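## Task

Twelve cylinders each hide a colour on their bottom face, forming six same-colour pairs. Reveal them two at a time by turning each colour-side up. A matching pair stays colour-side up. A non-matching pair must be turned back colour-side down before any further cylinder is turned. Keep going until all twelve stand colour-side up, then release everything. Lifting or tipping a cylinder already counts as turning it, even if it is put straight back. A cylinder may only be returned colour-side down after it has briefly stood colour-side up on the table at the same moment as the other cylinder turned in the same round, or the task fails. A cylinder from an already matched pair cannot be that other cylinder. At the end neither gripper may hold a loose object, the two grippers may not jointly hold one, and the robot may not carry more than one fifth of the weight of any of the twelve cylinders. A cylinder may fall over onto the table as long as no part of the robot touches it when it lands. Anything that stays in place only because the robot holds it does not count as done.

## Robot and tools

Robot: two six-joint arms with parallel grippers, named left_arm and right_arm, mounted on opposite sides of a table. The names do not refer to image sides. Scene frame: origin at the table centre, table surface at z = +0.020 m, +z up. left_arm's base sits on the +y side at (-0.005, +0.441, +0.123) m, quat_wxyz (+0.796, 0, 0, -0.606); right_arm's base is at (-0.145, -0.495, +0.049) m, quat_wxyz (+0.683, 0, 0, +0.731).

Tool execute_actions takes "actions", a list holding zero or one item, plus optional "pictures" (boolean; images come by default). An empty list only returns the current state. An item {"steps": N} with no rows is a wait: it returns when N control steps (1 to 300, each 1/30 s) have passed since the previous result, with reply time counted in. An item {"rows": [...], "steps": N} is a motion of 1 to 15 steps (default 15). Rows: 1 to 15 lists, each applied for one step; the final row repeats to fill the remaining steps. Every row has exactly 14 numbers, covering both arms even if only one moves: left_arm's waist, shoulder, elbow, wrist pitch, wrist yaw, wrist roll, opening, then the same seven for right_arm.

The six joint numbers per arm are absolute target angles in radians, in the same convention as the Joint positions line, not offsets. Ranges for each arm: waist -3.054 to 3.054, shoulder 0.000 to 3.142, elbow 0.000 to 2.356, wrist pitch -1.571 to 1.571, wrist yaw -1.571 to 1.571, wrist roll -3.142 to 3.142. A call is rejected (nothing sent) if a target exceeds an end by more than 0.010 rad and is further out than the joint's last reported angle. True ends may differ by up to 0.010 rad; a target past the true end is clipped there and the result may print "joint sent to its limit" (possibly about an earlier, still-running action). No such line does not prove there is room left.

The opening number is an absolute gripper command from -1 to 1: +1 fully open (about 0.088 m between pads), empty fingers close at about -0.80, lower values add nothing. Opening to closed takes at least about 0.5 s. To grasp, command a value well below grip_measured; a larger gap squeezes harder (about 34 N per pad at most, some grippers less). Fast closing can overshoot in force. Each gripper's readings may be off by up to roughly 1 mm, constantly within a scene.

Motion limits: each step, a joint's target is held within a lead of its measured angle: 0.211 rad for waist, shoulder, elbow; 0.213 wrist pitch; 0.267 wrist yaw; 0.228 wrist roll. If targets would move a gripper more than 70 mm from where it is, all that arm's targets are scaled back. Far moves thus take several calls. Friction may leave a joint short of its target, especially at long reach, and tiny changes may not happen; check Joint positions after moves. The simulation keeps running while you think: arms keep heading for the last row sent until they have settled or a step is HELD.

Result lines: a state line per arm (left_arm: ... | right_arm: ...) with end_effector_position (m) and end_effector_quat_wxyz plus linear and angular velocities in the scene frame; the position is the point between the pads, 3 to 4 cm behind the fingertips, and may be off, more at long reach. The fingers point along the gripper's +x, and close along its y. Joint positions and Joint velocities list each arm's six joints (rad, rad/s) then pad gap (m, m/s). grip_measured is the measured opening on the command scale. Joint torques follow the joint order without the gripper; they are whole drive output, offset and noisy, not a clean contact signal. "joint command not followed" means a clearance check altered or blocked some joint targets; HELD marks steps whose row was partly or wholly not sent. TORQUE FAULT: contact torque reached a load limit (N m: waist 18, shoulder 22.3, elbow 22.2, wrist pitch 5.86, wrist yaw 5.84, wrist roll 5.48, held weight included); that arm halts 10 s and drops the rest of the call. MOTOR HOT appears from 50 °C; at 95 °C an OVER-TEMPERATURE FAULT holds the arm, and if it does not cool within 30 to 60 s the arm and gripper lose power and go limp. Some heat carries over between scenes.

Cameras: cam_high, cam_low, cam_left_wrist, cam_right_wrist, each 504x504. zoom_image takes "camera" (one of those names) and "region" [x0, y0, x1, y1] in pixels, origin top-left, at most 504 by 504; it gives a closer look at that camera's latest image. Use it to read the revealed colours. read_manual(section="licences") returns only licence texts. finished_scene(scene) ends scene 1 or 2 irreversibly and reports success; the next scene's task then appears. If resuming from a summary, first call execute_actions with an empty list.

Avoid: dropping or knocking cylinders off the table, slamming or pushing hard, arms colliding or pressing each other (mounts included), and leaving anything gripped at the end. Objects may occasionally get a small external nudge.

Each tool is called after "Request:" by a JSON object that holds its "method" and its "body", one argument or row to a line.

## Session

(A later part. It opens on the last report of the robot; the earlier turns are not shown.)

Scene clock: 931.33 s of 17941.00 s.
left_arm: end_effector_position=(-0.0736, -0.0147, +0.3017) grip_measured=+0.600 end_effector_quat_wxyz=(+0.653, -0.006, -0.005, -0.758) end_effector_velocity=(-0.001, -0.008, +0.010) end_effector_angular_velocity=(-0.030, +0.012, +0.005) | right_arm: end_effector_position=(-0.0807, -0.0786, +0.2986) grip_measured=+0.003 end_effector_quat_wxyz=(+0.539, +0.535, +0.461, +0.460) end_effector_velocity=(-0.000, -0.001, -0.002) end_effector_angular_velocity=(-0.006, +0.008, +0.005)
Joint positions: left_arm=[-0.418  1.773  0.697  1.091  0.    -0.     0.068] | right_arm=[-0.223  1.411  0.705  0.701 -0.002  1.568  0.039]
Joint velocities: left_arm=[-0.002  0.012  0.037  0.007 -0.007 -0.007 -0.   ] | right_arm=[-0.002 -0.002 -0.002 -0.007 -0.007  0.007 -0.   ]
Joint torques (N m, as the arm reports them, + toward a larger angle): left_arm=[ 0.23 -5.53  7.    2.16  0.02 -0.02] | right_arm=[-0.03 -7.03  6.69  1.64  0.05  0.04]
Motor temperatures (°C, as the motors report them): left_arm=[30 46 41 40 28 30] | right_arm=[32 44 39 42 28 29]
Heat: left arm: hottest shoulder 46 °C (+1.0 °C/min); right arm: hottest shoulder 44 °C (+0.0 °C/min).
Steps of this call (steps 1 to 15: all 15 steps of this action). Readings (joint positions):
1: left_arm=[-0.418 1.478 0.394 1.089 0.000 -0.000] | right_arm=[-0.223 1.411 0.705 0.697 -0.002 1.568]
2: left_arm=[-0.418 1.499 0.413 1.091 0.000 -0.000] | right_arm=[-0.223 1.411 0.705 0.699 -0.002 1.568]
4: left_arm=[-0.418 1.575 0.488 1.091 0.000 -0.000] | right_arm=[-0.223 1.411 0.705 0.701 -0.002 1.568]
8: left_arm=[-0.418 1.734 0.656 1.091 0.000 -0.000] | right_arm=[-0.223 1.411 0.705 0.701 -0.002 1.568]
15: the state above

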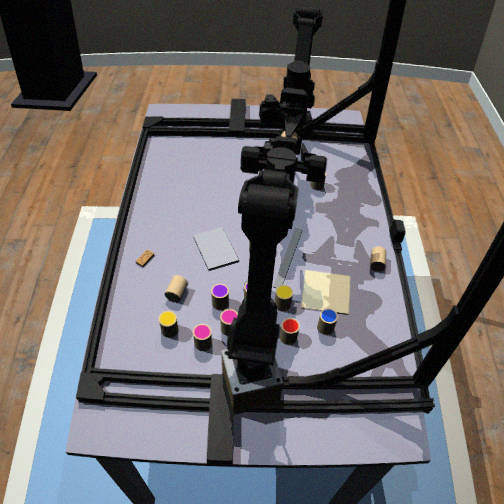

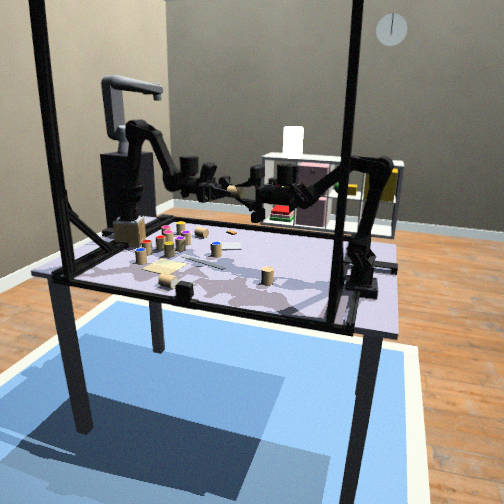

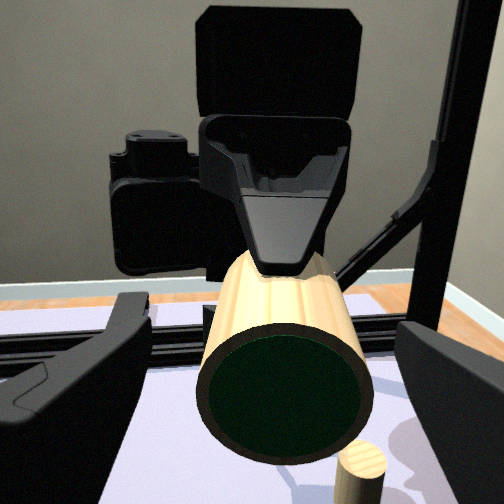

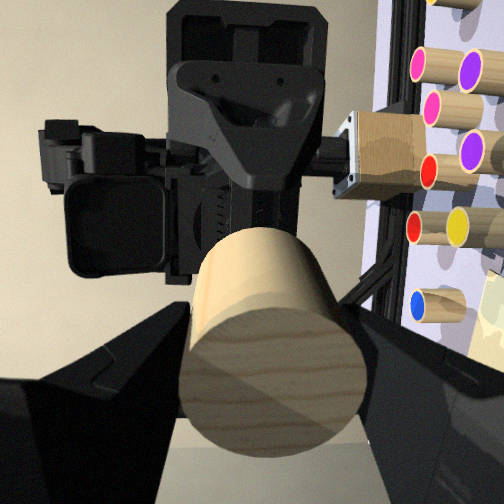

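Request:
{"method": "execute_actions", "body": {
  "actions": [
    {"rows":[[-0.416,1.794,0.719,1.093,0,0,0.6,-0.229,1.404,0.70,0.704,0,1.571,-0.3],[-0.416,1.794,0.719,1.093,0,0,0.45,-0.229,1.404,0.70,0.704,0,1.571,-0.3],[-0.416,1.794,0.719,1.093,0,0,0.35,-0.229,1.404,0.70,0.704,0,1.571,-0.3],[-0.416,1.794,0.719,1.093,0,0,0.25,-0.229,1.404,0.70,0.704,0,1.571,-0.3],[-0.416,1.794,0.719,1.093,0,0,0.2,-0.229,1.404,0.70,0.704,0,1.571,-0.3],[-0.416,1.794,0.719,1.093,0,0,0.15,-0.229,1.404,0.70,0.704,0,1.571,-0.3],[-0.416,1.794,0.719,1.093,0,0,0.1,-0.229,1.404,0.70,0.704,0,1.571,-0.3],[-0.416,1.794,0.719,1.093,0,0,0.06,-0.229,1.404,0.70,0.704,0,1.571,-0.3],[-0.416,1.794,0.719,1.093,0,0,0.03,-0.229,1.404,0.70,0.704,0,1.571,-0.3],[-0.416,1.794,0.719,1.093,0,0,-0.05,-0.229,1.404,0.70,0.704,0,1.571,-0.3],[-0.416,1.794,0.719,1.093,0,0,-0.15,-0.229,1.404,0.70,0.704,0,1.571,-0.3],[-0.416,1.794,0.719,1.093,0,0,-0.3,-0.229,1.404,0.70,0.704,0,1.571,-0.3]],"steps":15}
  ],
  "pictures": false
}}

Request:
{"method": "execute_actions", "body": {
  "actions": [
    {"rows":[[-0.416,1.794,0.719,1.093,0,0,-0.3,-0.229,1.404,0.70,0.704,0,1.571,0.6]],"steps":7}
  ],
  "pictures": false
}}

Request:
{"method": "execute_actions", "body": {
  "actions": [
    {"rows":[[-0.416,1.71,0.63,1.093,0,0,-0.3,-0.229,1.404,0.70,0.704,0,1.571,0.6],[-0.416,1.635,0.55,1.093,0,0,-0.3,-0.229,1.404,0.70,0.704,0,1.571,0.6],[-0.416,1.555,0.47,1.093,0,0,-0.3,-0.229,1.404,0.70,0.704,0,1.571,0.6],[-0.416,1.477,0.39,1.09,0,0,-0.3,-0.229,1.404,0.70,0.704,0,1.571,0.6]],"steps":9}
  ],
  "pictures": false
}}

Request:
{"method": "execute_actions", "body": {
  "actions": [
    {"rows":[[-0.27,1.1,0.8,-0.91,0,0,-0.3,0.082,1.3,1.3,-1.234,0,0,0.4]],"steps":15}
  ],
  "pictures": false
}}

Request:
{"method": "execute_actions", "body": {
  "actions": [
    {"rows":[[-0.27,1.3,1.1,-0.91,0,0,-0.3,0.082,1.3,1.3,-1.234,0,0,0.4]],"steps":15}
  ],
  "pictures": false
}}

Request:
{"method": "execute_actions", "body": {
  "actions": [
    {"rows":[[-0.27,1.82,1.19,-0.94,0,0,-0.3,0.082,1.714,1.376,-1.234,0,0,0.4]],"steps":15}
  ],
  "pictures": false
}}

Request:
{"method": "execute_actions", "body": {
  "actions": [
    {"rows":[[-0.27,1.838,1.178,-0.91,0,0,-0.3,0.082,1.724,1.335,-1.183,0,0,0.4],[-0.27,1.838,1.178,-0.91,0,0,-0.3,0.082,1.734,1.293,-1.131,0,0,0.4],[-0.27,1.838,1.178,-0.91,0,0,-0.3,0.082,1.745,1.252,-1.08,0,0,0.4],[-0.27,1.838,1.178,-0.91,0,0,-0.3,0.082,1.755,1.21,-1.028,0,0,0.4]],"steps":14}
  ]
}}

Scene clock: 944.40 s of 17941.00 s.
left_arm: end_effector_position=(-0.0742, -0.0181, +0.3014) grip_measured=+0.031 end_effector_quat_wxyz=(+0.652, -0.006, -0.005, -0.758) end_effector_velocity=(+0.000, +0.001, -0.001) end_effector_angular_velocity=(+0.011, +0.021, +0.005) | right_arm: end_effector_position=(-0.0790, -0.0791, +0.2985) grip_measured=+0.003 end_effector_quat_wxyz=(+0.540, +0.536, +0.460, +0.458) end_effector_velocity=(-0.000, -0.000, -0.003) end_effector_angular_velocity=(-0.018, -0.004, +0.005)
Joint positions: left_arm=[-0.418  1.785  0.711  1.091  0.001 -0.     0.041] | right_arm=[-0.227  1.411  0.704  0.701 -0.001  1.568  0.039]
Joint velocities: left_arm=[-0.002 -0.002 -0.002 -0.007 -0.007 -0.022 -0.   ] | right_arm=[-0.002 -0.002  0.002 -0.022 -0.007 -0.007 -0.   ]
Joint torques (N m, as the arm reports them, + toward a larger angle): left_arm=[ 0.17 -5.64  7.14  2.13  0.02 -0.02] | right_arm=[-0.24 -6.81  6.77  1.62  0.    0.05]
Motor temperatures (°C, as the motors report them): left_arm=[30 46 41 42 28 30] | right_arm=[32 44 39 44 28 29]
Heat: left arm: hottest shoulder 46 °C (-3.0 °C/min); right arm: hottest shoulder 44 °C (+2.0 °C/min).
Steps of this call (steps 1 to 15: the robot went on to your last target; steps 16 to 377: nothing new was sent; steps 378 to 392: all 15 steps of this action). Readings (joint positions):
378: left_arm=[-0.418 1.777 0.702 1.091 0.000 0.000] | right_arm=[-0.223 1.411 0.704 0.701 -0.002 1.568]
379: left_arm=[-0.418 1.780 0.705 1.091 0.000 -0.000] | right_arm=[-0.223 1.411 0.704 0.701 -0.002 1.568]
381: left_arm=[-0.418 1.783 0.709 1.091 0.001 -0.000] | right_arm=[-0.225 1.411 0.704 0.701 -0.002 1.568]
385: left_arm=[-0.418 1.785 0.710 1.091 0.000 -0.000] | right_arm=[-0.226 1.411 0.704 0.701 -0.002 1.568]
392: the state above

Scene clock: 944.63 s of 17941.00 s.
left_arm: end_effector_position=(-0.0742, -0.0183, +0.3004) grip_measured=+0.031 end_effector_quat_wxyz=(+0.652, -0.005, -0.005, -0.758) end_effector_velocity=(-0.002, -0.000, +0.001) end_effector_angular_velocity=(-0.004, +0.023, -0.000) | right_arm: end_effector_position=(-0.0790, -0.0791, +0.2987) grip_measured=+0.509 end_effector_quat_wxyz=(+0.540, +0.536, +0.460, +0.458) end_effector_velocity=(-0.000, -0.000, -0.003) end_effector_angular_velocity=(-0.001, +0.008, +0.005)
Joint positions: left_arm=[-0.418  1.788  0.711  1.091  0.001 -0.     0.041] | right_arm=[-0.227  1.411  0.704  0.702 -0.001  1.568  0.064]
Joint velocities: left_arm=[-0.007  0.002  0.002  0.007 -0.007 -0.022  0.   ] | right_arm=[-0.002  0.002 -0.007  0.007 -0.007  0.007  0.174]
Joint torques (N m, as the arm reports them, + toward a larger angle): left_arm=[ 0.21 -5.87  7.1   2.15  0.02 -0.03] | right_arm=[-0.26 -6.87  6.83  1.55 -0.01  0.03]
Motor temperatures (°C, as the motors report them): left_arm=[30 46 41 42 28 30] | right_arm=[32 44 39 44 28 29]
Heat: left arm: hottest shoulder 46 °C (-3.0 °C/min); right arm: hottest shoulder 44 °C (+2.0 °C/min).
Steps of this call (steps 1 to 7: all 7 steps of this action). Readings (joint positions):
1: left_arm=[-0.418 1.785 0.711 1.091 0.001 -0.000] | right_arm=[-0.227 1.411 0.704 0.701 -0.001 1.568]
2: left_arm=[-0.418 1.785 0.711 1.091 0.001 -0.000] | right_arm=[-0.227 1.411 0.704 0.701 -0.001 1.568]
4: left_arm=[-0.418 1.787 0.711 1.091 0.001 -0.000] | right_arm=[-0.227 1.411 0.704 0.702 -0.001 1.568]
7: the state above

Scene clock: 944.93 s of 17941.00 s.
left_arm: end_effector_position=(-0.0628, +0.0581, +0.3020) grip_measured=+0.031 end_effector_quat_wxyz=(+0.652, -0.001, -0.001, -0.758) end_effector_velocity=(+0.009, +0.057, -0.013) end_effector_angular_velocity=(+0.023, +0.004, +0.015) | right_arm: end_effector_position=(-0.0790, -0.0791, +0.2987) grip_measured=+0.598 end_effector_quat_wxyz=(+0.540, +0.536, +0.460, +0.458) end_effector_velocity=(-0.000, -0.001, +0.000) end_effector_angular_velocity=(-0.004, -0.007, +0.005)
Joint positions: left_arm=[-0.418  1.5    0.414  1.091  0.001 -0.     0.041] | right_arm=[-0.227  1.411  0.704  0.702 -0.001  1.568  0.068]
Joint velocities: left_arm=[-0.007 -0.198 -0.227  0.007 -0.022 -0.007 -0.   ] | right_arm=[-0.002 -0.007 -0.002 -0.007 -0.007 -0.007  0.001]
Joint torques (N m, as the arm reports them, + toward a larger angle): left_arm=[ 0.18 -5.04  5.58  2.    0.01 -0.02] | right_arm=[-0.23 -6.84  6.72  1.55 -0.01  0.04]
Motor temperatures (°C, as the motors report them): left_arm=[30 46 41 42 28 30] | right_arm=[32 44 39 44 28 29]
Heat: left arm: hottest shoulder 46 °C (-3.0 °C/min); right arm: hottest shoulder 44 °C (+2.0 °C/min).
Steps of this call (steps 1 to 9: all 9 steps of this action). Readings (joint positions):
1: left_arm=[-0.418 1.780 0.702 1.091 0.001 -0.000] | right_arm=[-0.227 1.411 0.704 0.702 -0.001 1.568]
2: left_arm=[-0.418 1.755 0.673 1.091 0.001 -0.000] | right_arm=[-0.227 1.411 0.704 0.702 -0.001 1.568]
4: left_arm=[-0.418 1.653 0.560 1.089 0.001 -0.000] | right_arm=[-0.227 1.411 0.704 0.702 -0.001 1.568]
8: left_arm=[-0.418 1.509 0.422 1.091 0.001 -0.000] | right_arm=[-0.227 1.411 0.704 0.702 -0.001 1.568]
9: the state above

Scene clock: 945.43 s of 17941.00 s.
left_arm: end_effector_position=(-0.0076, +0.0726, +0.4693) grip_measured=+0.030 end_effector_quat_wxyz=(+0.703, -0.035, -0.035, -0.709) end_effector_velocity=(+0.006, -0.009, -0.312) end_effector_angular_velocity=(+1.629, +0.002, +0.019) | right_arm: end_effector_position=(-0.2060, -0.0868, +0.4497) grip_measured=+0.401 end_effector_quat_wxyz=(+0.612, +0.229, +0.305, +0.693) end_effector_velocity=(+0.021, -0.129, -0.035) end_effector_angular_velocity=(-0.678, -2.134, +0.102)
Joint positions: left_arm=[-0.273  1.095  0.8    0.393  0.006 -0.     0.04 ] | right_arm=[ 0.079  1.298  1.278 -0.035 -0.001  0.781  0.059]
Joint velocities: left_arm=[ 0.012 -0.125  0.1   -1.853 -0.007 -0.007  0.   ] | right_arm=[-0.002 -0.291  0.52  -1.795  0.007 -2.015 -0.001]
Joint torques (N m, as the arm reports them, + toward a larger angle): left_arm=[ 0.18 -1.86  6.75  1.13 -0.13 -0.02] | right_arm=[ 0.22 -3.43  5.81  0.57  0.   -0.13]
Motor temperatures (°C, as the motors report them): left_arm=[30 46 41 42 28 30] | right_arm=[32 44 39 44 28 29]
Heat: left arm: hottest shoulder 46 °C (-3.0 °C/min); right arm: hottest shoulder 44 °C (+2.0 °C/min).
Steps of this call (steps 1 to 15: all 15 steps of this action). Readings (joint positions):
1: left_arm=[-0.410 1.481 0.425 1.054 0.006 -0.000] | right_arm=[-0.218 1.404 0.717 0.673 0.008 1.545]
2: left_arm=[-0.390 1.458 0.447 1.002 0.007 -0.000] | right_arm=[-0.191 1.398 0.740 0.627 0.011 1.506]
4: left_arm=[-0.348 1.403 0.507 0.935 0.006 -0.000] | right_arm=[-0.121 1.383 0.799 0.558 0.006 1.429]
8: left_arm=[-0.302 1.267 0.645 0.789 0.006 -0.000] | right_arm=[0.013 1.344 0.961 0.378 0.001 1.239]
15: the state above

Scene clock: 945.93 s of 17941.00 s.
left_arm: end_effector_position=(-0.0073, +0.0812, +0.3395) grip_measured=+0.029 end_effector_quat_wxyz=(+0.654, +0.261, +0.261, -0.660) end_effector_velocity=(+0.001, +0.277, -0.305) end_effector_angular_velocity=(+1.893, -0.005, +0.008) | right_arm: end_effector_position=(-0.1921, -0.1815, +0.2879) grip_measured=+0.400 end_effector_quat_wxyz=(+0.582, -0.346, +0.311, +0.667) end_effector_velocity=(+0.048, -0.325, -0.226) end_effector_angular_velocity=(-1.786, -0.389, +0.189)
Joint positions: left_arm=[-0.272  1.296  1.089 -0.549  0.006 -0.     0.04 ] | right_arm=[ 0.079  1.297  1.3   -0.971 -0.001  0.022  0.059]
Joint velocities: left_arm=[-0.002  0.022 -0.002 -1.868 -0.007 -0.007 -0.002] | right_arm=[-0.002 -0.002 -0.002 -1.824 -0.007 -0.227 -0.   ]
Joint torques (N m, as the arm reports them, + toward a larger angle): left_arm=[ 0.25 -4.41  9.06  1.67 -0.15 -0.02] | right_arm=[ 0.15 -4.76  7.06  0.86 -0.03 -0.07]
Motor temperatures (°C, as the motors report them): left_arm=[30 46 41 42 28 30] | right_arm=[32 43 39 44 28 29]
Heat: left arm: hottest shoulder 46 °C (-3.0 °C/min); right arm: hottest wrist pitch 44 °C (+2.0 °C/min).
Steps of this call (steps 1 to 15: all 15 steps of this action). Readings (joint positions):
1: left_arm=[-0.273 1.120 0.832 0.316 0.006 -0.000] | right_arm=[0.079 1.290 1.291 -0.095 -0.001 0.714]
2: left_arm=[-0.273 1.167 0.887 0.255 0.006 -0.000] | right_arm=[0.079 1.287 1.297 -0.156 -0.001 0.648]
4: left_arm=[-0.273 1.260 0.998 0.133 0.006 -0.000] | right_arm=[0.079 1.286 1.300 -0.281 -0.001 0.516]
8: left_arm=[-0.272 1.294 1.071 -0.115 0.006 -0.000] | right_arm=[0.079 1.297 1.300 -0.535 -0.001 0.251]
15: the state above

Scene clock: 946.43 s of 17941.00 s.
left_arm: end_effector_position=(-0.0072, +0.1240, +0.1660) grip_measured=+0.029 end_effector_quat_wxyz=(+0.496, +0.501, +0.502, -0.501) end_effector_velocity=(-0.001, -0.023, +0.021) end_effector_angular_velocity=(-0.081, -0.007, -0.000) | right_arm: end_effector_position=(-0.1908, -0.1910, +0.1687) grip_measured=+0.400 end_effector_quat_wxyz=(+0.461, -0.536, +0.464, +0.533) end_effector_velocity=(-0.000, -0.002, +0.000) end_effector_angular_velocity=(-0.008, +0.006, +0.005)
Joint positions: left_arm=[-0.272  1.822  1.182 -0.936  0.006 -0.     0.04 ] | right_arm=[ 0.08   1.716  1.37  -1.231 -0.001  0.003  0.059]
Joint velocities: left_arm=[-0.007 -0.012  0.076 -0.007 -0.007 -0.007 -0.001] | right_arm=[-0.002 -0.002 -0.002 -0.007 -0.007 -0.007 -0.   ]
Joint torques (N m, as the arm reports them, + toward a larger angle): left_arm=[ 0.22 -6.93  6.35  0.34 -0.16 -0.04] | right_arm=[ 0.14 -7.91  6.88 -0.06 -0.01 -0.09]
Motor temperatures (°C, as the motors report them): left_arm=[30 46 41 42 28 30] | right_arm=[32 43 39 44 28 29]
Heat: left arm: hottest shoulder 46 °C (-3.0 °C/min); right arm: hottest wrist pitch 44 °C (+2.0 °C/min).
Steps of this call (steps 1 to 15: all 15 steps of this action). Readings (joint positions):
1: left_arm=[-0.272 1.325 1.104 -0.624 0.006 -0.000] | right_arm=[0.079 1.323 1.311 -1.045 -0.001 0.016]
2: left_arm=[-0.272 1.369 1.133 -0.680 0.006 -0.000] | right_arm=[0.079 1.361 1.336 -1.100 -0.001 0.012]
4: left_arm=[-0.272 1.481 1.178 -0.779 0.006 -0.000] | right_arm=[0.079 1.467 1.367 -1.161 -0.001 0.008]
8: left_arm=[-0.272 1.717 1.185 -0.904 0.006 -0.000] | right_arm=[0.080 1.671 1.369 -1.215 -0.001 0.004]
15: the state above

Scene clock: 946.90 s of 17941.00 s.
left_arm: end_effector_position=(-0.0072, +0.1189, +0.1637) grip_measured=+0.029 end_effector_quat_wxyz=(+0.501, +0.497, +0.498, -0.505) end_effector_velocity=(+0.000, +0.002, +0.000) end_effector_angular_velocity=(+0.007, -0.007, +0.005) | right_arm: end_effector_position=(-0.1910, -0.1892, +0.1203) grip_measured=+0.400 end_effector_quat_wxyz=(+0.463, -0.534, +0.462, +0.536) end_effector_velocity=(-0.000, +0.001, +0.000) end_effector_angular_velocity=(+0.006, +0.008, +0.005)
Joint positions: left_arm=[-0.272  1.831  1.183 -0.913  0.006 -0.     0.04 ] | right_arm=[ 0.08   1.752  1.215 -1.031 -0.001  0.003  0.059]
Joint velocities: left_arm=[-0.002 -0.002 -0.002 -0.007 -0.007 -0.007 -0.   ] | right_arm=[-0.002 -0.002 -0.002  0.007 -0.007 -0.007 -0.   ]
Joint torques (N m, as the arm reports them, + toward a larger angle): left_arm=[ 0.2  -5.96  5.27  0.65 -0.16 -0.03] | right_arm=[ 0.16 -7.33  5.56  0.2  -0.02 -0.07]
Motor temperatures (°C, as the motors report them): left_arm=[30 46 41 42 28 30] | right_arm=[32 43 39 44 28 29]
Heat: left arm: hottest shoulder 46 °C (-3.0 °C/min); right arm: hottest wrist pitch 44 °C (+2.0 °C/min).
Steps of this call (steps 1 to 14: all 14 steps of this action). Readings (joint positions):
1: left_arm=[-0.272 1.822 1.183 -0.934 0.006 -0.000] | right_arm=[0.080 1.716 1.365 -1.224 -0.001 0.003]
2: left_arm=[-0.272 1.823 1.183 -0.927 0.006 -0.000] | right_arm=[0.080 1.716 1.353 -1.199 -0.001 0.003]
4: left_arm=[-0.272 1.827 1.183 -0.918 0.006 -0.000] | right_arm=[0.080 1.717 1.308 -1.123 -0.001 0.003]
8: left_arm=[-0.272 1.830 1.183 -0.914 0.006 -0.000] | right_arm=[0.080 1.745 1.228 -1.053 -0.001 0.003]
14: the state above

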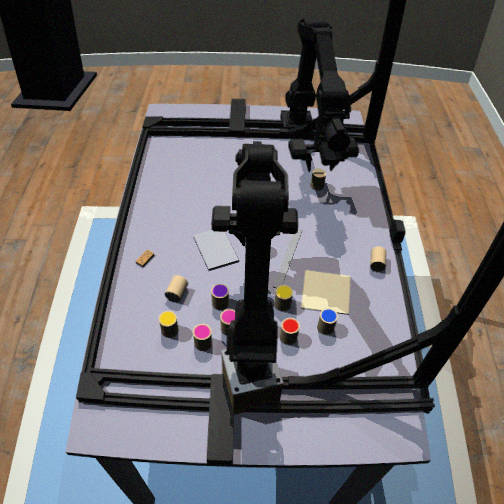

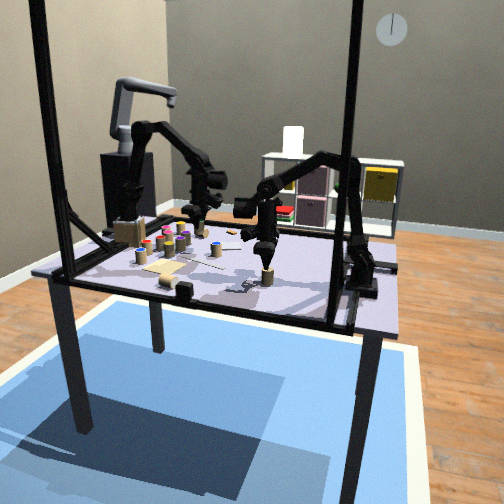

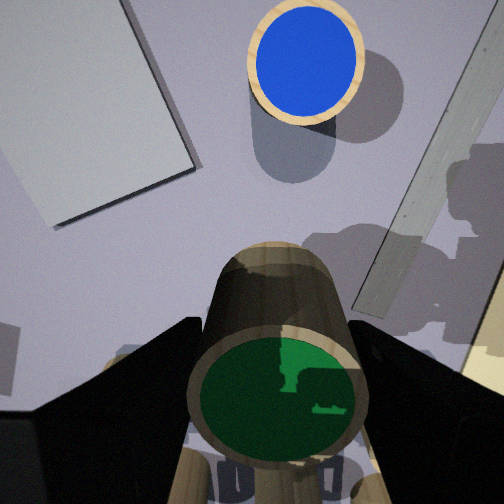

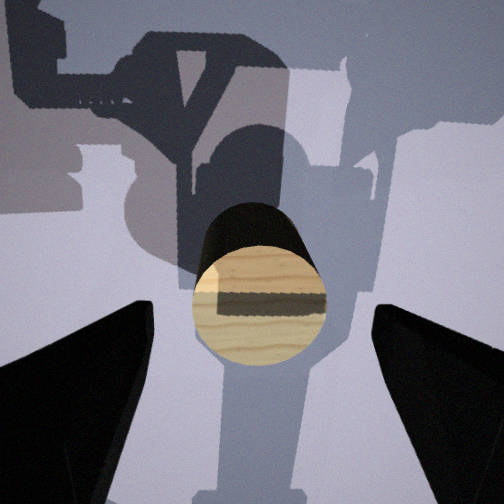

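Request:
{"method": "execute_actions", "body": {
  "actions": []
}}

Scene clock: 954.30 s of 17941.00 s.
left_arm: end_effector_position=(-0.0070, +0.1189, +0.1634) grip_measured=+0.021 end_effector_quat_wxyz=(+0.501, +0.497, +0.498, -0.504) end_effector_velocity=(+0.000, +0.007, -0.001) end_effector_angular_velocity=(+0.027, -0.007, -0.010) | right_arm: end_effector_position=(-0.1911, -0.1890, +0.1201) grip_measured=+0.400 end_effector_quat_wxyz=(+0.463, -0.534, +0.462, +0.536) end_effector_velocity=(+0.002, -0.002, -0.001) end_effector_angular_velocity=(-0.011, -0.009, +0.005)
Joint positions: left_arm=[-0.272  1.832  1.183 -0.912  0.005 -0.     0.04 ] | right_arm=[ 0.08   1.752  1.215 -1.03  -0.001  0.003  0.059]
Joint velocities: left_arm=[-0.002 -0.002 -0.007 -0.022 -0.007  0.007 -0.   ] | right_arm=[-0.002  0.002 -0.002 -0.007  0.007 -0.007 -0.   ]
Joint torques (N m, as the arm reports them, + toward a larger angle): left_arm=[ 0.18 -6.04  5.37  0.63 -0.14 -0.03] | right_arm=[ 0.18 -7.37  5.5   0.25 -0.02 -0.07]
Motor temperatures (°C, as the motors report them): left_arm=[30 46 41 41 28 30] | right_arm=[32 43 39 43 28 29]
Heat: left arm: hottest shoulder 46 °C (-3.0 °C/min); right arm: hottest shoulder 43 °C (+0.0 °C/min).
Steps of this call (steps 1 to 15: the robot went on to your last target; steps 16 to 222: nothing new was sent). Readings (joint positions):
1: left_arm=[-0.272 1.831 1.183 -0.913 0.006 -0.000] | right_arm=[0.080 1.752 1.215 -1.031 -0.001 0.003]
2: left_arm=[-0.272 1.831 1.183 -0.912 0.006 -0.000] | right_arm=[0.080 1.752 1.215 -1.031 -0.001 0.003]
4: left_arm=[-0.272 1.831 1.183 -0.912 0.006 -0.000] | right_arm=[0.080 1.752 1.215 -1.030 -0.001 0.003]
8: left_arm=[-0.272 1.831 1.183 -0.912 0.006 -0.000] | right_arm=[0.080 1.752 1.215 -1.030 -0.001 0.003]
222: the state above
All arms were judged still, so your last target was given up. Only a new action makes them travel on or press farther. Fingers that are still opening or closing keep moving.

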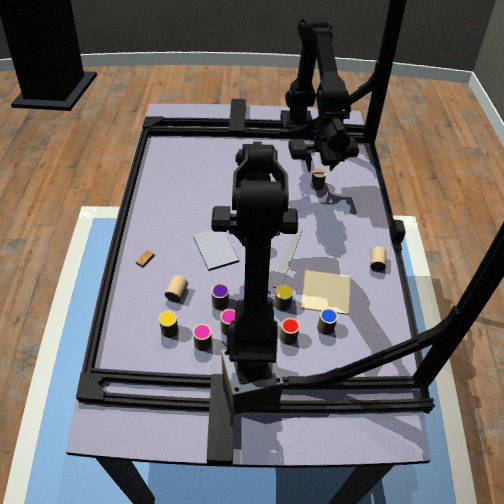

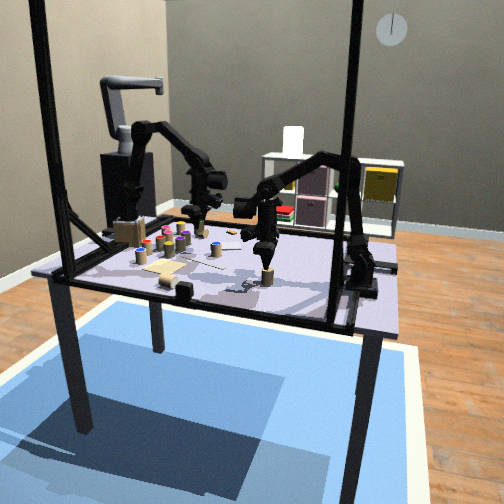

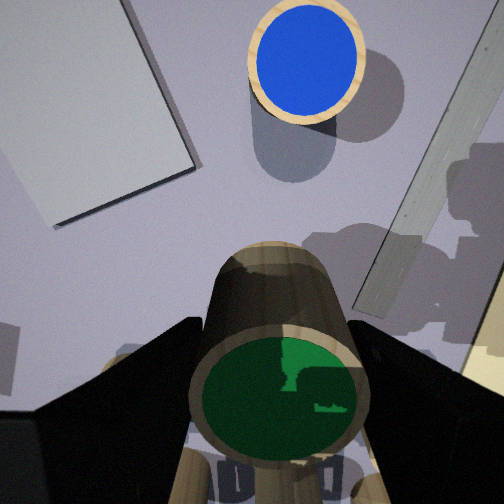

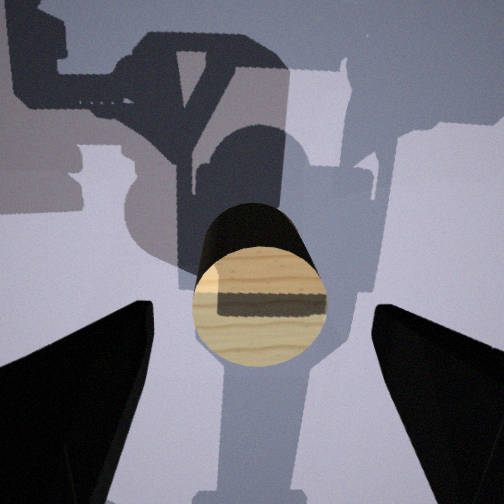

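Request:
{"method": "execute_actions", "body": {
  "actions": [
    {"rows":[[-0.27,1.853,1.166,-0.884,0,0,-0.3,0.082,1.765,1.193,-1.002,0,0,0.4],[-0.27,1.868,1.154,-0.857,0,0,-0.3,0.082,1.776,1.175,-0.976,0,0,0.4],[-0.27,1.882,1.142,-0.831,0,0,-0.3,0.082,1.787,1.157,-0.95,0,0,0.4],[-0.27,1.897,1.130,-0.805,0,0,-0.3,0.082,1.798,1.14,-0.924,0,0,0.4],[-0.27,1.912,1.118,-0.778,0,0,-0.3,0.082,1.809,1.122,-0.898,0,0,0.4],[-0.27,1.926,1.107,-0.752,0,0,-0.3,0.082,1.809,1.122,-0.898,0,0,0.4],[-0.27,1.941,1.095,-0.725,0,0,-0.3,0.082,1.809,1.122,-0.898,0,0,0.4],[-0.27,1.956,1.083,-0.699,0,0,-0.3,0.082,1.809,1.122,-0.898,0,0,0.4],[-0.27,1.971,1.071,-0.673,0,0,-0.3,0.082,1.809,1.122,-0.898,0,0,0.4],[-0.27,1.985,1.059,-0.646,0,0,-0.3,0.082,1.809,1.122,-0.898,0,0,0.4],[-0.27,2.0,1.047,-0.62,0,0,-0.3,0.082,1.809,1.122,-0.898,0,0,0.4]],"steps":15}
  ],
  "pictures": false
}}

Request:
{"method": "execute_actions", "body": {
  "actions": [
    {"rows":[[-0.27,2.0,1.047,-0.62,0,0,-0.3,0.082,1.809,1.122,-0.898,0,0,0.3],[-0.27,2.0,1.047,-0.62,0,0,-0.3,0.082,1.809,1.122,-0.898,0,0,0.22],[-0.27,2.0,1.047,-0.62,0,0,-0.3,0.082,1.809,1.122,-0.898,0,0,0.15],[-0.27,2.0,1.047,-0.62,0,0,0,0.082,1.809,1.122,-0.898,0,0,0.1],[-0.27,2.0,1.047,-0.62,0,0,0.1,0.082,1.809,1.122,-0.898,0,0,0.06],[-0.27,2.0,1.047,-0.62,0,0,0.2,0.082,1.809,1.122,-0.898,0,0,0.03],[-0.27,2.0,1.047,-0.62,0,0,0.28,0.082,1.809,1.122,-0.898,0,0,-0.05],[-0.27,2.0,1.047,-0.62,0,0,0.28,0.082,1.809,1.122,-0.898,0,0,-0.15],[-0.27,2.0,1.047,-0.62,0,0,0.28,0.082,1.809,1.122,-0.898,0,0,-0.3]],"steps":13}
  ],
  "pictures": false
}}

Request:
{"method": "execute_actions", "body": {
  "actions": [
    {"rows":[[-0.27,1.968,1.073,-0.678,0,0,0.28,0.082,1.79,1.173,-0.965,0,0,-0.3],[-0.27,1.935,1.1,-0.736,0,0,0.28,0.082,1.77,1.224,-1.03,0,0,-0.3],[-0.27,1.903,1.126,-0.794,0,0,0.28,0.082,1.75,1.274,-1.1,0,0,-0.3],[-0.27,1.87,1.152,-0.852,0,0,0.28,0.082,1.73,1.325,-1.167,0,0,-0.3],[-0.27,1.838,1.178,-0.91,0,0,0.28,0.082,1.714,1.376,-1.234,0,0,-0.3],[-0.27,1.838,1.178,-0.91,0,0,0.28,0.082,1.714,1.376,-1.234,0,0,-0.3],[-0.27,1.838,1.178,-0.91,0,0,0.28,0.082,1.714,1.376,-1.234,0,0,-0.3],[-0.27,1.6,1.2,-0.91,0,0,0.28,0.082,1.714,1.376,-1.234,0,0,-0.3]],"steps":13}
  ]
}}

Request:
{"method": "execute_actions", "body": {
  "actions": [
    {"rows":[[-0.42,1.0,0.5,0.5,0,0,0.6,-0.226,1.3,1.3,0,0,1.571,-0.3]],"steps":15}
  ],
  "pictures": false
}}

Request:
{"method": "execute_actions", "body": {
  "actions": [
    {"rows":[[-0.42,1.0,0.5,0.5,0,0,0.6,-0.226,1.3,1.3,0,0,1.571,-0.3]],"steps":7}
  ],
  "pictures": false
}}

Request:
{"method": "execute_actions", "body": {
  "actions": [
    {"rows":[[-0.42,1.477,0.39,1.09,0,0,0.6,-0.226,1.404,0.70,0.704,0,1.571,-0.3]],"steps":15}
  ],
  "pictures": false
}}

Request:
{"method": "execute_actions", "body": {
  "actions": [
    {"rows":[[-0.42,1.477,0.39,1.09,0,0,0.6,-0.226,1.404,0.70,0.704,0,1.571,-0.3]],"steps":6}
  ],
  "pictures": false
}}

Request:
{"method": "execute_actions", "body": {
  "actions": [
    {"rows":[[-0.42,1.53,0.44,1.093,0,0,0.6,-0.226,1.404,0.70,0.704,0,1.571,-0.3],[-0.42,1.58,0.495,1.093,0,0,0.6,-0.226,1.404,0.70,0.704,0,1.571,-0.3],[-0.42,1.635,0.55,1.093,0,0,0.6,-0.226,1.404,0.70,0.704,0,1.571,-0.3],[-0.42,1.69,0.60,1.093,0,0,0.6,-0.226,1.404,0.70,0.704,0,1.571,-0.3],[-0.42,1.74,0.655,1.093,0,0,0.6,-0.226,1.404,0.70,0.704,0,1.571,-0.3],[-0.42,1.783,0.708,1.093,0,0,0.6,-0.226,1.404,0.70,0.704,0,1.571,-0.3]],"steps":15}
  ]
}}

Scene clock: 972.10 s of 17941.00 s.
left_arm: end_effector_position=(-0.0069, +0.1215, +0.0864) grip_measured=+0.018 end_effector_quat_wxyz=(+0.496, +0.502, +0.503, -0.499) end_effector_velocity=(+0.000, +0.022, -0.047) end_effector_angular_velocity=(+0.056, -0.008, +0.005) | right_arm: end_effector_position=(-0.1910, -0.1905, +0.0849) grip_measured=+0.400 end_effector_quat_wxyz=(+0.461, -0.536, +0.464, +0.534) end_effector_velocity=(-0.000, -0.002, +0.000) end_effector_angular_velocity=(-0.008, +0.006, -0.010)
Joint positions: left_arm=[-0.272  1.994  1.052 -0.638  0.005  0.     0.04 ] | right_arm=[ 0.08   1.802  1.127 -0.9   -0.001  0.002  0.059]
Joint velocities: left_arm=[-0.002  0.09  -0.105  0.139 -0.007 -0.007 -0.   ] | right_arm=[-0.002 -0.002 -0.002 -0.007 -0.007  0.007  0.   ]
Joint torques (N m, as the arm reports them, + toward a larger angle): left_arm=[ 0.15 -7.04  5.27  0.79 -0.13 -0.02] | right_arm=[ 0.21 -6.95  5.23  0.18 -0.02 -0.06]
Motor temperatures (°C, as the motors report them): left_arm=[30 47 40 40 28 30] | right_arm=[32 43 38 41 28 29]
Heat: left arm: hottest shoulder 47 °C (+0.0 °C/min); right arm: hottest shoulder 43 °C (+0.0 °C/min).
Steps of this call (steps 1 to 519: nothing new was sent; steps 520 to 534: all 15 steps of this action). Readings (joint positions):
520: left_arm=[-0.272 1.834 1.180 -0.908 0.005 0.000] | right_arm=[0.080 1.753 1.212 -1.025 -0.001 0.002]
521: left_arm=[-0.272 1.837 1.176 -0.895 0.005 0.000] | right_arm=[0.080 1.753 1.207 -1.011 -0.001 0.002]
523: left_arm=[-0.272 1.853 1.164 -0.854 0.005 0.000] | right_arm=[0.080 1.758 1.187 -0.973 -0.001 0.002]
527: left_arm=[-0.272 1.911 1.119 -0.761 0.005 0.000] | right_arm=[0.080 1.791 1.140 -0.918 -0.001 0.002]
534: the state above

Scene clock: 972.53 s of 17941.00 s.
left_arm: end_effector_position=(-0.0069, +0.1193, +0.0853) grip_measured=+0.260 end_effector_quat_wxyz=(+0.499, +0.499, +0.500, -0.502) end_effector_velocity=(+0.000, +0.000, +0.001) end_effector_angular_velocity=(+0.002, -0.007, +0.005) | right_arm: end_effector_position=(-0.1910, -0.1903, +0.0849) grip_measured=+0.003 end_effector_quat_wxyz=(+0.461, -0.536, +0.463, +0.534) end_effector_velocity=(-0.000, -0.002, +0.000) end_effector_angular_velocity=(-0.008, +0.006, +0.020)
Joint positions: left_arm=[-0.272  1.996  1.049 -0.622  0.005  0.     0.052] | right_arm=[ 0.08   1.802  1.127 -0.9   -0.001  0.002  0.039]
Joint velocities: left_arm=[-0.002 -0.002  0.002 -0.007 -0.007 -0.007  0.011] | right_arm=[-0.002 -0.002 -0.002 -0.007 -0.007 -0.022 -0.   ]
Joint torques (N m, as the arm reports them, + toward a larger angle): left_arm=[ 0.14 -6.56  4.68  0.58 -0.13 -0.04] | right_arm=[ 0.14 -6.92  5.24  0.23 -0.03 -0.04]
Motor temperatures (°C, as the motors report them): left_arm=[30 47 40 40 28 30] | right_arm=[32 43 38 41 28 29]
Heat: left arm: hottest shoulder 47 °C (+0.0 °C/min); right arm: hottest shoulder 43 °C (+0.0 °C/min).
Steps of this call (steps 1 to 13: all 13 steps of this action). Readings (joint positions):
1: left_arm=[-0.272 1.996 1.050 -0.635 0.005 0.000] | right_arm=[0.080 1.802 1.127 -0.900 -0.000 0.002]
2: left_arm=[-0.272 1.996 1.050 -0.632 0.005 0.000] | right_arm=[0.080 1.802 1.127 -0.900 -0.000 0.002]
4: left_arm=[-0.272 1.996 1.050 -0.623 0.005 0.000] | right_arm=[0.080 1.802 1.127 -0.900 -0.000 0.002]
8: left_arm=[-0.272 1.996 1.049 -0.622 0.005 0.000] | right_arm=[0.080 1.802 1.127 -0.900 -0.000 0.002]
13: the state above

Scene clock: 972.97 s of 17941.00 s.
left_arm: end_effector_position=(-0.0069, +0.1053, +0.2310) grip_measured=+0.280 end_effector_quat_wxyz=(+0.555, +0.435, +0.436, -0.559) end_effector_velocity=(+0.000, -0.069, +0.323) end_effector_angular_velocity=(-1.033, -0.003, +0.006) | right_arm: end_effector_position=(-0.1911, -0.1893, +0.1706) grip_measured=+0.003 end_effector_quat_wxyz=(+0.463, -0.534, +0.461, +0.537) end_effector_velocity=(+0.002, -0.027, +0.001) end_effector_angular_velocity=(-0.119, -0.011, +0.024)
Joint positions: left_arm=[-0.272  1.628  1.198 -0.898  0.005  0.     0.053] | right_arm=[ 0.08   1.712  1.372 -1.226 -0.001  0.002  0.039]
Joint velocities: left_arm=[-0.002 -0.755  0.286 -0.007 -0.007 -0.007 -0.   ] | right_arm=[ 0.002 -0.002  0.002 -0.125 -0.007 -0.022 -0.   ]
Joint torques (N m, as the arm reports them, + toward a larger angle): left_arm=[ 0.11 -3.13  4.53  0.47 -0.13 -0.04] | right_arm=[ 0.06 -7.43  6.6   0.02 -0.02 -0.03]
Motor temperatures (°C, as the motors report them): left_arm=[30 47 40 40 28 30] | right_arm=[32 43 38 41 28 29]
Heat: left arm: hottest shoulder 47 °C (+0.0 °C/min); right arm: hottest shoulder 43 °C (+0.0 °C/min).
Steps of this call (steps 1 to 13: all 13 steps of this action). Readings (joint positions):
1: left_arm=[-0.272 1.995 1.052 -0.630 0.005 0.000] | right_arm=[0.080 1.802 1.131 -0.910 -0.001 0.002]
2: left_arm=[-0.272 1.990 1.060 -0.658 0.005 0.000] | right_arm=[0.080 1.802 1.148 -0.945 -0.001 0.002]
4: left_arm=[-0.272 1.959 1.086 -0.744 0.005 -0.000] | right_arm=[0.080 1.795 1.204 -1.042 -0.001 0.002]
8: left_arm=[-0.272 1.843 1.158 -0.863 0.005 0.000] | right_arm=[0.080 1.738 1.340 -1.184 -0.001 0.002]
13: the state above

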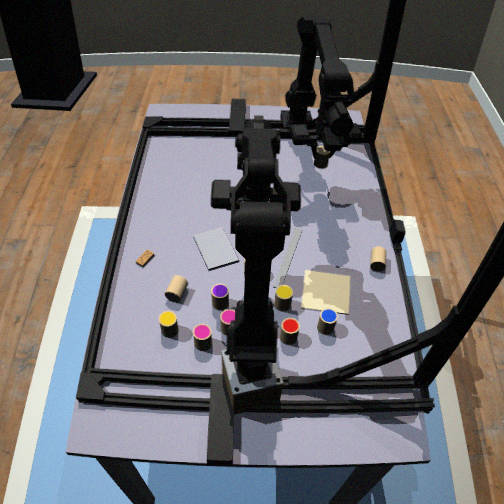

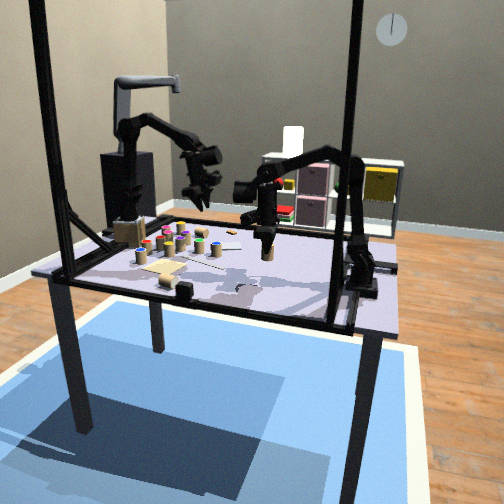

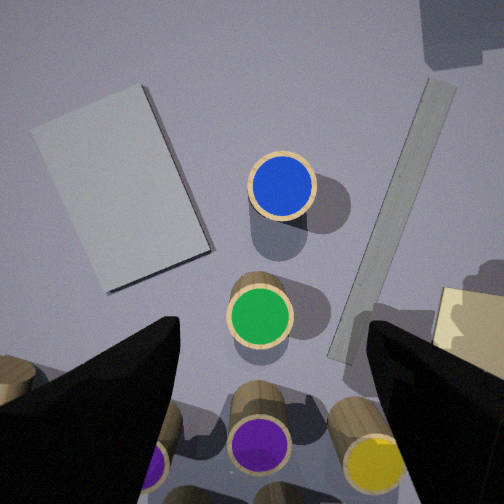

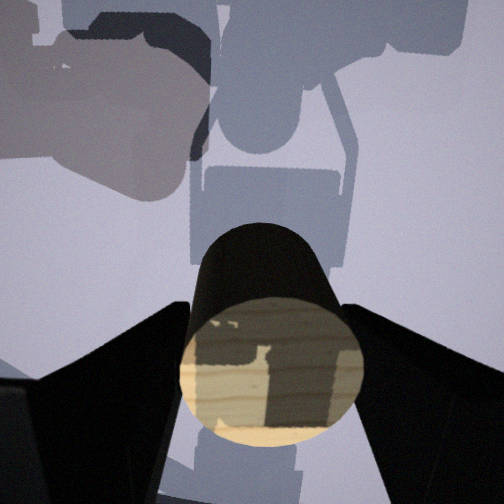

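Scene clock: 973.47 s of 17941.00 s.
left_arm: end_effector_position=(-0.0526, +0.1269, +0.2817) grip_measured=+0.599 end_effector_quat_wxyz=(+0.632, +0.185, +0.160, -0.735) end_effector_velocity=(-0.021, -0.146, +0.267) end_effector_angular_velocity=(-1.628, +0.260, +0.014) | right_arm: end_effector_position=(-0.0846, -0.1040, +0.3855) grip_measured=+0.003 end_effector_quat_wxyz=(+0.729, +0.202, +0.405, +0.514) end_effector_velocity=(+0.027, +0.148, +0.360) end_effector_angular_velocity=(+2.062, +1.533, -0.775)
Joint positions: left_arm=[-0.418  1.02   0.512  0.014  0.001 -0.     0.068] | right_arm=[-0.222  1.302  1.311 -0.402  0.002  0.878  0.039]
Joint velocities: left_arm=[-0.002 -0.051 -0.227  1.824 -0.007 -0.022  0.   ] | right_arm=[-0.007 -0.002 -0.012  1.81   0.007  1.985  0.   ]
Joint torques (N m, as the arm reports them, + toward a larger angle): left_arm=[-0.19 -4.3   8.54  2.63 -0.01 -0.02] | right_arm=[-0.3  -5.75  6.56  1.6  -0.05  0.1 ]
Motor temperatures (°C, as the motors report them): left_arm=[30 47 40 40 28 30] | right_arm=[32 43 38 41 28 29]
Heat: left arm: hottest shoulder 47 °C (+0.0 °C/min); right arm: hottest shoulder 43 °C (+0.0 °C/min).
Steps of this call (steps 1 to 15: all 15 steps of this action). Readings (joint positions):
1: left_arm=[-0.282 1.580 1.171 -0.841 -0.006 0.000] | right_arm=[0.069 1.693 1.359 -1.194 -0.011 0.039]
2: left_arm=[-0.316 1.523 1.115 -0.769 -0.010 0.001] | right_arm=[0.032 1.663 1.334 -1.134 -0.015 0.097]
4: left_arm=[-0.386 1.403 0.993 -0.660 0.000 0.001] | right_arm=[-0.063 1.591 1.316 -1.048 -0.005 0.194]
8: left_arm=[-0.418 1.161 0.755 -0.408 0.001 -0.000] | right_arm=[-0.194 1.423 1.312 -0.844 0.003 0.411]
15: the state above

Scene clock: 973.70 s of 17941.00 s.
left_arm: end_effector_position=(-0.0560, +0.1046, +0.3685) grip_measured=+0.600 end_effector_quat_wxyz=(+0.652, +0.029, +0.025, -0.758) end_effector_velocity=(+0.003, -0.005, +0.234) end_effector_angular_velocity=(-1.035, +0.161, +0.025) | right_arm: end_effector_position=(-0.0815, -0.0880, +0.4588) grip_measured=+0.003 end_effector_quat_wxyz=(+0.604, +0.462, +0.417, +0.498) end_effector_velocity=(-0.001, -0.006, +0.124) end_effector_angular_velocity=(+0.855, +1.889, -0.080)
Joint positions: left_arm=[-0.418  1.004  0.506  0.422  0.001 -0.     0.068] | right_arm=[-0.223  1.3    1.305 -0.047  0.002  1.343  0.039]
Joint velocities: left_arm=[ 0.002 -0.081 -0.007  0.974 -0.022 -0.007 -0.   ] | right_arm=[-0.002 -0.037 -0.007  0.52  -0.007  2.     0.001]
Joint torques (N m, as the arm reports them, + toward a larger angle): left_arm=[-0.19 -2.84  7.11  1.81 -0.01 -0.02] | right_arm=[-0.25 -5.47  7.02  1.38 -0.09  0.1 ]
Motor temperatures (°C, as the motors report them): left_arm=[30 47 40 40 28 30] | right_arm=[32 43 38 41 28 29]
Heat: left arm: hottest shoulder 47 °C (+0.0 °C/min); right arm: hottest shoulder 43 °C (+0.0 °C/min).
Steps of this call (steps 1 to 7: all 7 steps of this action). Readings (joint positions):
1: left_arm=[-0.418 1.018 0.507 0.075 0.001 -0.000] | right_arm=[-0.222 1.302 1.309 -0.341 0.002 0.945]
2: left_arm=[-0.418 1.016 0.506 0.138 0.001 -0.000] | right_arm=[-0.222 1.302 1.307 -0.280 0.002 1.012]
4: left_arm=[-0.418 1.010 0.506 0.265 0.001 -0.000] | right_arm=[-0.223 1.302 1.305 -0.156 0.002 1.144]
7: the state above

Scene clock: 974.20 s of 17941.00 s.
left_arm: end_effector_position=(-0.0618, +0.0654, +0.3011) grip_measured=+0.600 end_effector_quat_wxyz=(+0.652, +0.001, +0.001, -0.758) end_effector_velocity=(-0.001, -0.005, -0.002) end_effector_angular_velocity=(-0.025, +0.011, +0.005) | right_arm: end_effector_position=(-0.0800, -0.0785, +0.2902) grip_measured=+0.003 end_effector_quat_wxyz=(+0.548, +0.526, +0.470, +0.448) end_effector_velocity=(-0.002, -0.001, +0.094) end_effector_angular_velocity=(+0.472, -0.065, +0.019)
Joint positions: left_arm=[-0.418  1.466  0.388  1.075  0.001 -0.     0.068] | right_arm=[-0.223  1.413  0.706  0.664  0.001  1.567  0.039]
Joint velocities: left_arm=[-0.002  0.056  0.002  0.081 -0.007 -0.007 -0.   ] | right_arm=[-0.002 -0.002 -0.046  0.52  -0.022  0.007 -0.   ]
Joint torques (N m, as the arm reports them, + toward a larger angle): left_arm=[-0.15 -3.76  6.26  2.27 -0.01 -0.02] | right_arm=[-0.21 -7.21  7.43  1.9  -0.07  0.06]
Motor temperatures (°C, as the motors report them): left_arm=[30 47 40 40 28 30] | right_arm=[32 43 38 41 28 29]
Heat: left arm: hottest shoulder 47 °C (+0.0 °C/min); right arm: hottest shoulder 43 °C (+0.0 °C/min).
Steps of this call (steps 1 to 15: all 15 steps of this action). Readings (joint positions):
1: left_arm=[-0.418 1.032 0.491 0.494 0.001 -0.000] | right_arm=[-0.223 1.304 1.284 0.002 0.002 1.395]
2: left_arm=[-0.418 1.075 0.478 0.570 0.001 -0.000] | right_arm=[-0.223 1.307 1.254 0.055 0.002 1.433]
4: left_arm=[-0.418 1.195 0.443 0.680 0.001 -0.000] | right_arm=[-0.223 1.325 1.180 0.147 0.002 1.488]
8: left_arm=[-0.418 1.423 0.392 0.905 0.001 -0.000] | right_arm=[-0.223 1.386 0.966 0.369 0.002 1.548]
15: the state above

Scene clock: 974.40 s of 17941.00 s.
left_arm: end_effector_position=(-0.0619, +0.0651, +0.3021) grip_measured=+0.600 end_effector_quat_wxyz=(+0.652, -0.002, -0.001, -0.758) end_effector_velocity=(-0.002, +0.001, -0.000) end_effector_angular_velocity=(-0.001, +0.008, -0.010) | right_arm: end_effector_position=(-0.0800, -0.0787, +0.2975) grip_measured=+0.003 end_effector_quat_wxyz=(+0.541, +0.534, +0.462, +0.457) end_effector_velocity=(-0.000, -0.000, +0.011) end_effector_angular_velocity=(+0.050, -0.015, +0.005)
Joint positions: left_arm=[-0.418  1.47   0.388  1.086  0.001 -0.     0.068] | right_arm=[-0.223  1.411  0.705  0.695  0.001  1.568  0.039]
Joint velocities: left_arm=[-0.002  0.002 -0.002  0.007  0.007 -0.007  0.   ] | right_arm=[-0.002 -0.002 -0.002  0.051 -0.007 -0.007 -0.   ]
Joint torques (N m, as the arm reports them, + toward a larger angle): left_arm=[-0.18 -3.74  6.31  2.19 -0.01 -0.03] | right_arm=[-0.27 -6.98  6.7   1.8  -0.05  0.08]
Motor temperatures (°C, as the motors report them): left_arm=[30 47 40 40 28 30] | right_arm=[32 43 38 41 28 29]
Heat: left arm: hottest shoulder 47 °C (+0.0 °C/min); right arm: hottest shoulder 43 °C (+0.0 °C/min).
Steps of this call (steps 1 to 6: all 6 steps of this action). Readings (joint positions):
1: left_arm=[-0.418 1.468 0.388 1.078 0.001 -0.000] | right_arm=[-0.223 1.413 0.706 0.679 0.001 1.567]
2: left_arm=[-0.418 1.470 0.388 1.081 0.001 -0.000] | right_arm=[-0.223 1.412 0.706 0.690 0.001 1.567]
4: left_arm=[-0.418 1.470 0.388 1.085 0.001 -0.000] | right_arm=[-0.223 1.411 0.706 0.694 0.001 1.567]
6: the state above

Scene clock: 974.90 s of 17941.00 s.
left_arm: end_effector_position=(-0.0738, -0.0147, +0.3017) grip_measured=+0.600 end_effector_quat_wxyz=(+0.652, -0.006, -0.005, -0.758) end_effector_velocity=(+0.001, -0.008, +0.004) end_effector_angular_velocity=(-0.001, +0.008, +0.010) | right_arm: end_effector_position=(-0.0800, -0.0787, +0.2988) grip_measured=+0.003 end_effector_quat_wxyz=(+0.540, +0.536, +0.460, +0.459) end_effector_velocity=(-0.000, -0.001, -0.002) end_effector_angular_velocity=(-0.006, +0.008, +0.005)
Joint positions: left_arm=[-0.418  1.773  0.697  1.091  0.001 -0.     0.068] | right_arm=[-0.223  1.411  0.705  0.701  0.001  1.568  0.039]
Joint velocities: left_arm=[ 0.002  0.012  0.037 -0.022 -0.007 -0.007 -0.   ] | right_arm=[-0.002 -0.002 -0.002 -0.007 -0.007  0.007  0.   ]
Joint torques (N m, as the arm reports them, + toward a larger angle): left_arm=[-0.16 -5.56  7.    2.16 -0.01 -0.02] | right_arm=[-0.2  -6.98  6.64  1.63 -0.06  0.06]
Motor temperatures (°C, as the motors report them): left_arm=[30 47 40 40 28 30] | right_arm=[32 43 38 42 28 29]
Heat: left arm: hottest shoulder 47 °C (+0.0 °C/min); right arm: hottest shoulder 43 °C (+0.0 °C/min).
Steps of this call (steps 1 to 15: all 15 steps of this action). Readings (joint positions):
1: left_arm=[-0.418 1.479 0.394 1.089 0.001 -0.000] | right_arm=[-0.223 1.411 0.705 0.698 0.001 1.568]
2: left_arm=[-0.418 1.499 0.412 1.091 0.001 -0.000] | right_arm=[-0.223 1.411 0.705 0.700 0.001 1.568]
4: left_arm=[-0.418 1.573 0.486 1.091 0.001 -0.000] | right_arm=[-0.223 1.411 0.705 0.701 0.001 1.568]
8: left_arm=[-0.418 1.734 0.656 1.091 0.001 -0.000] | right_arm=[-0.223 1.411 0.705 0.701 0.001 1.568]
15: the state above

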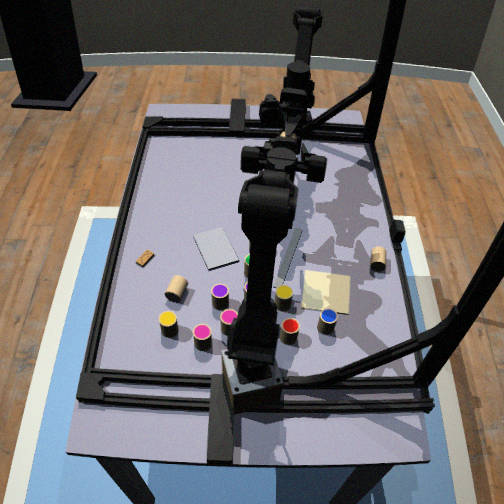

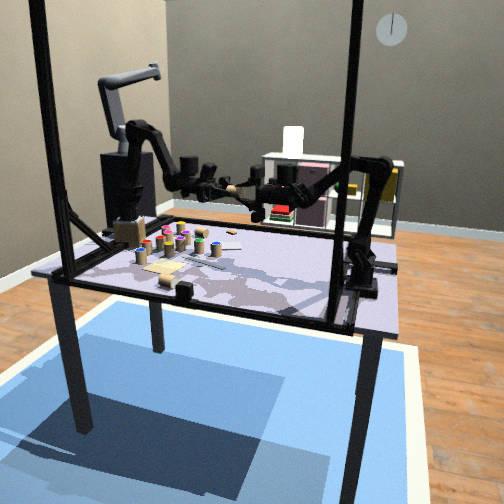

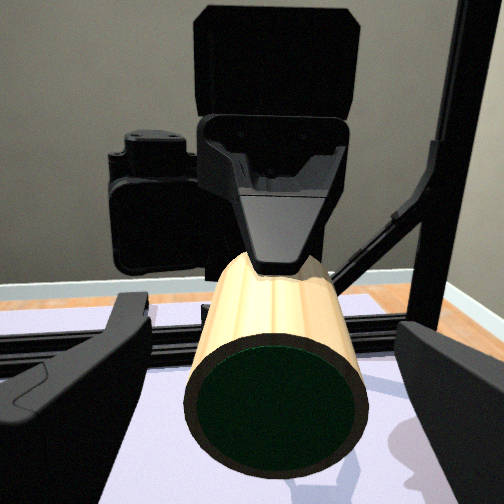

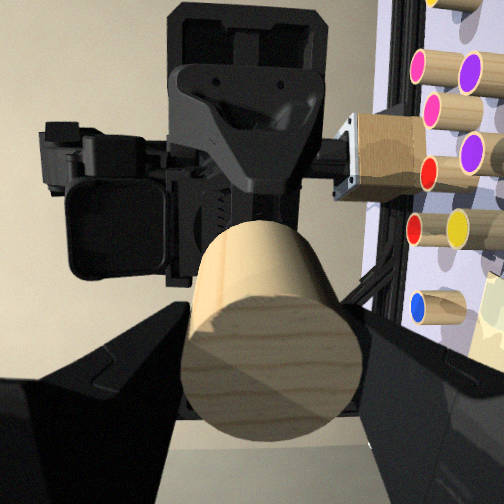

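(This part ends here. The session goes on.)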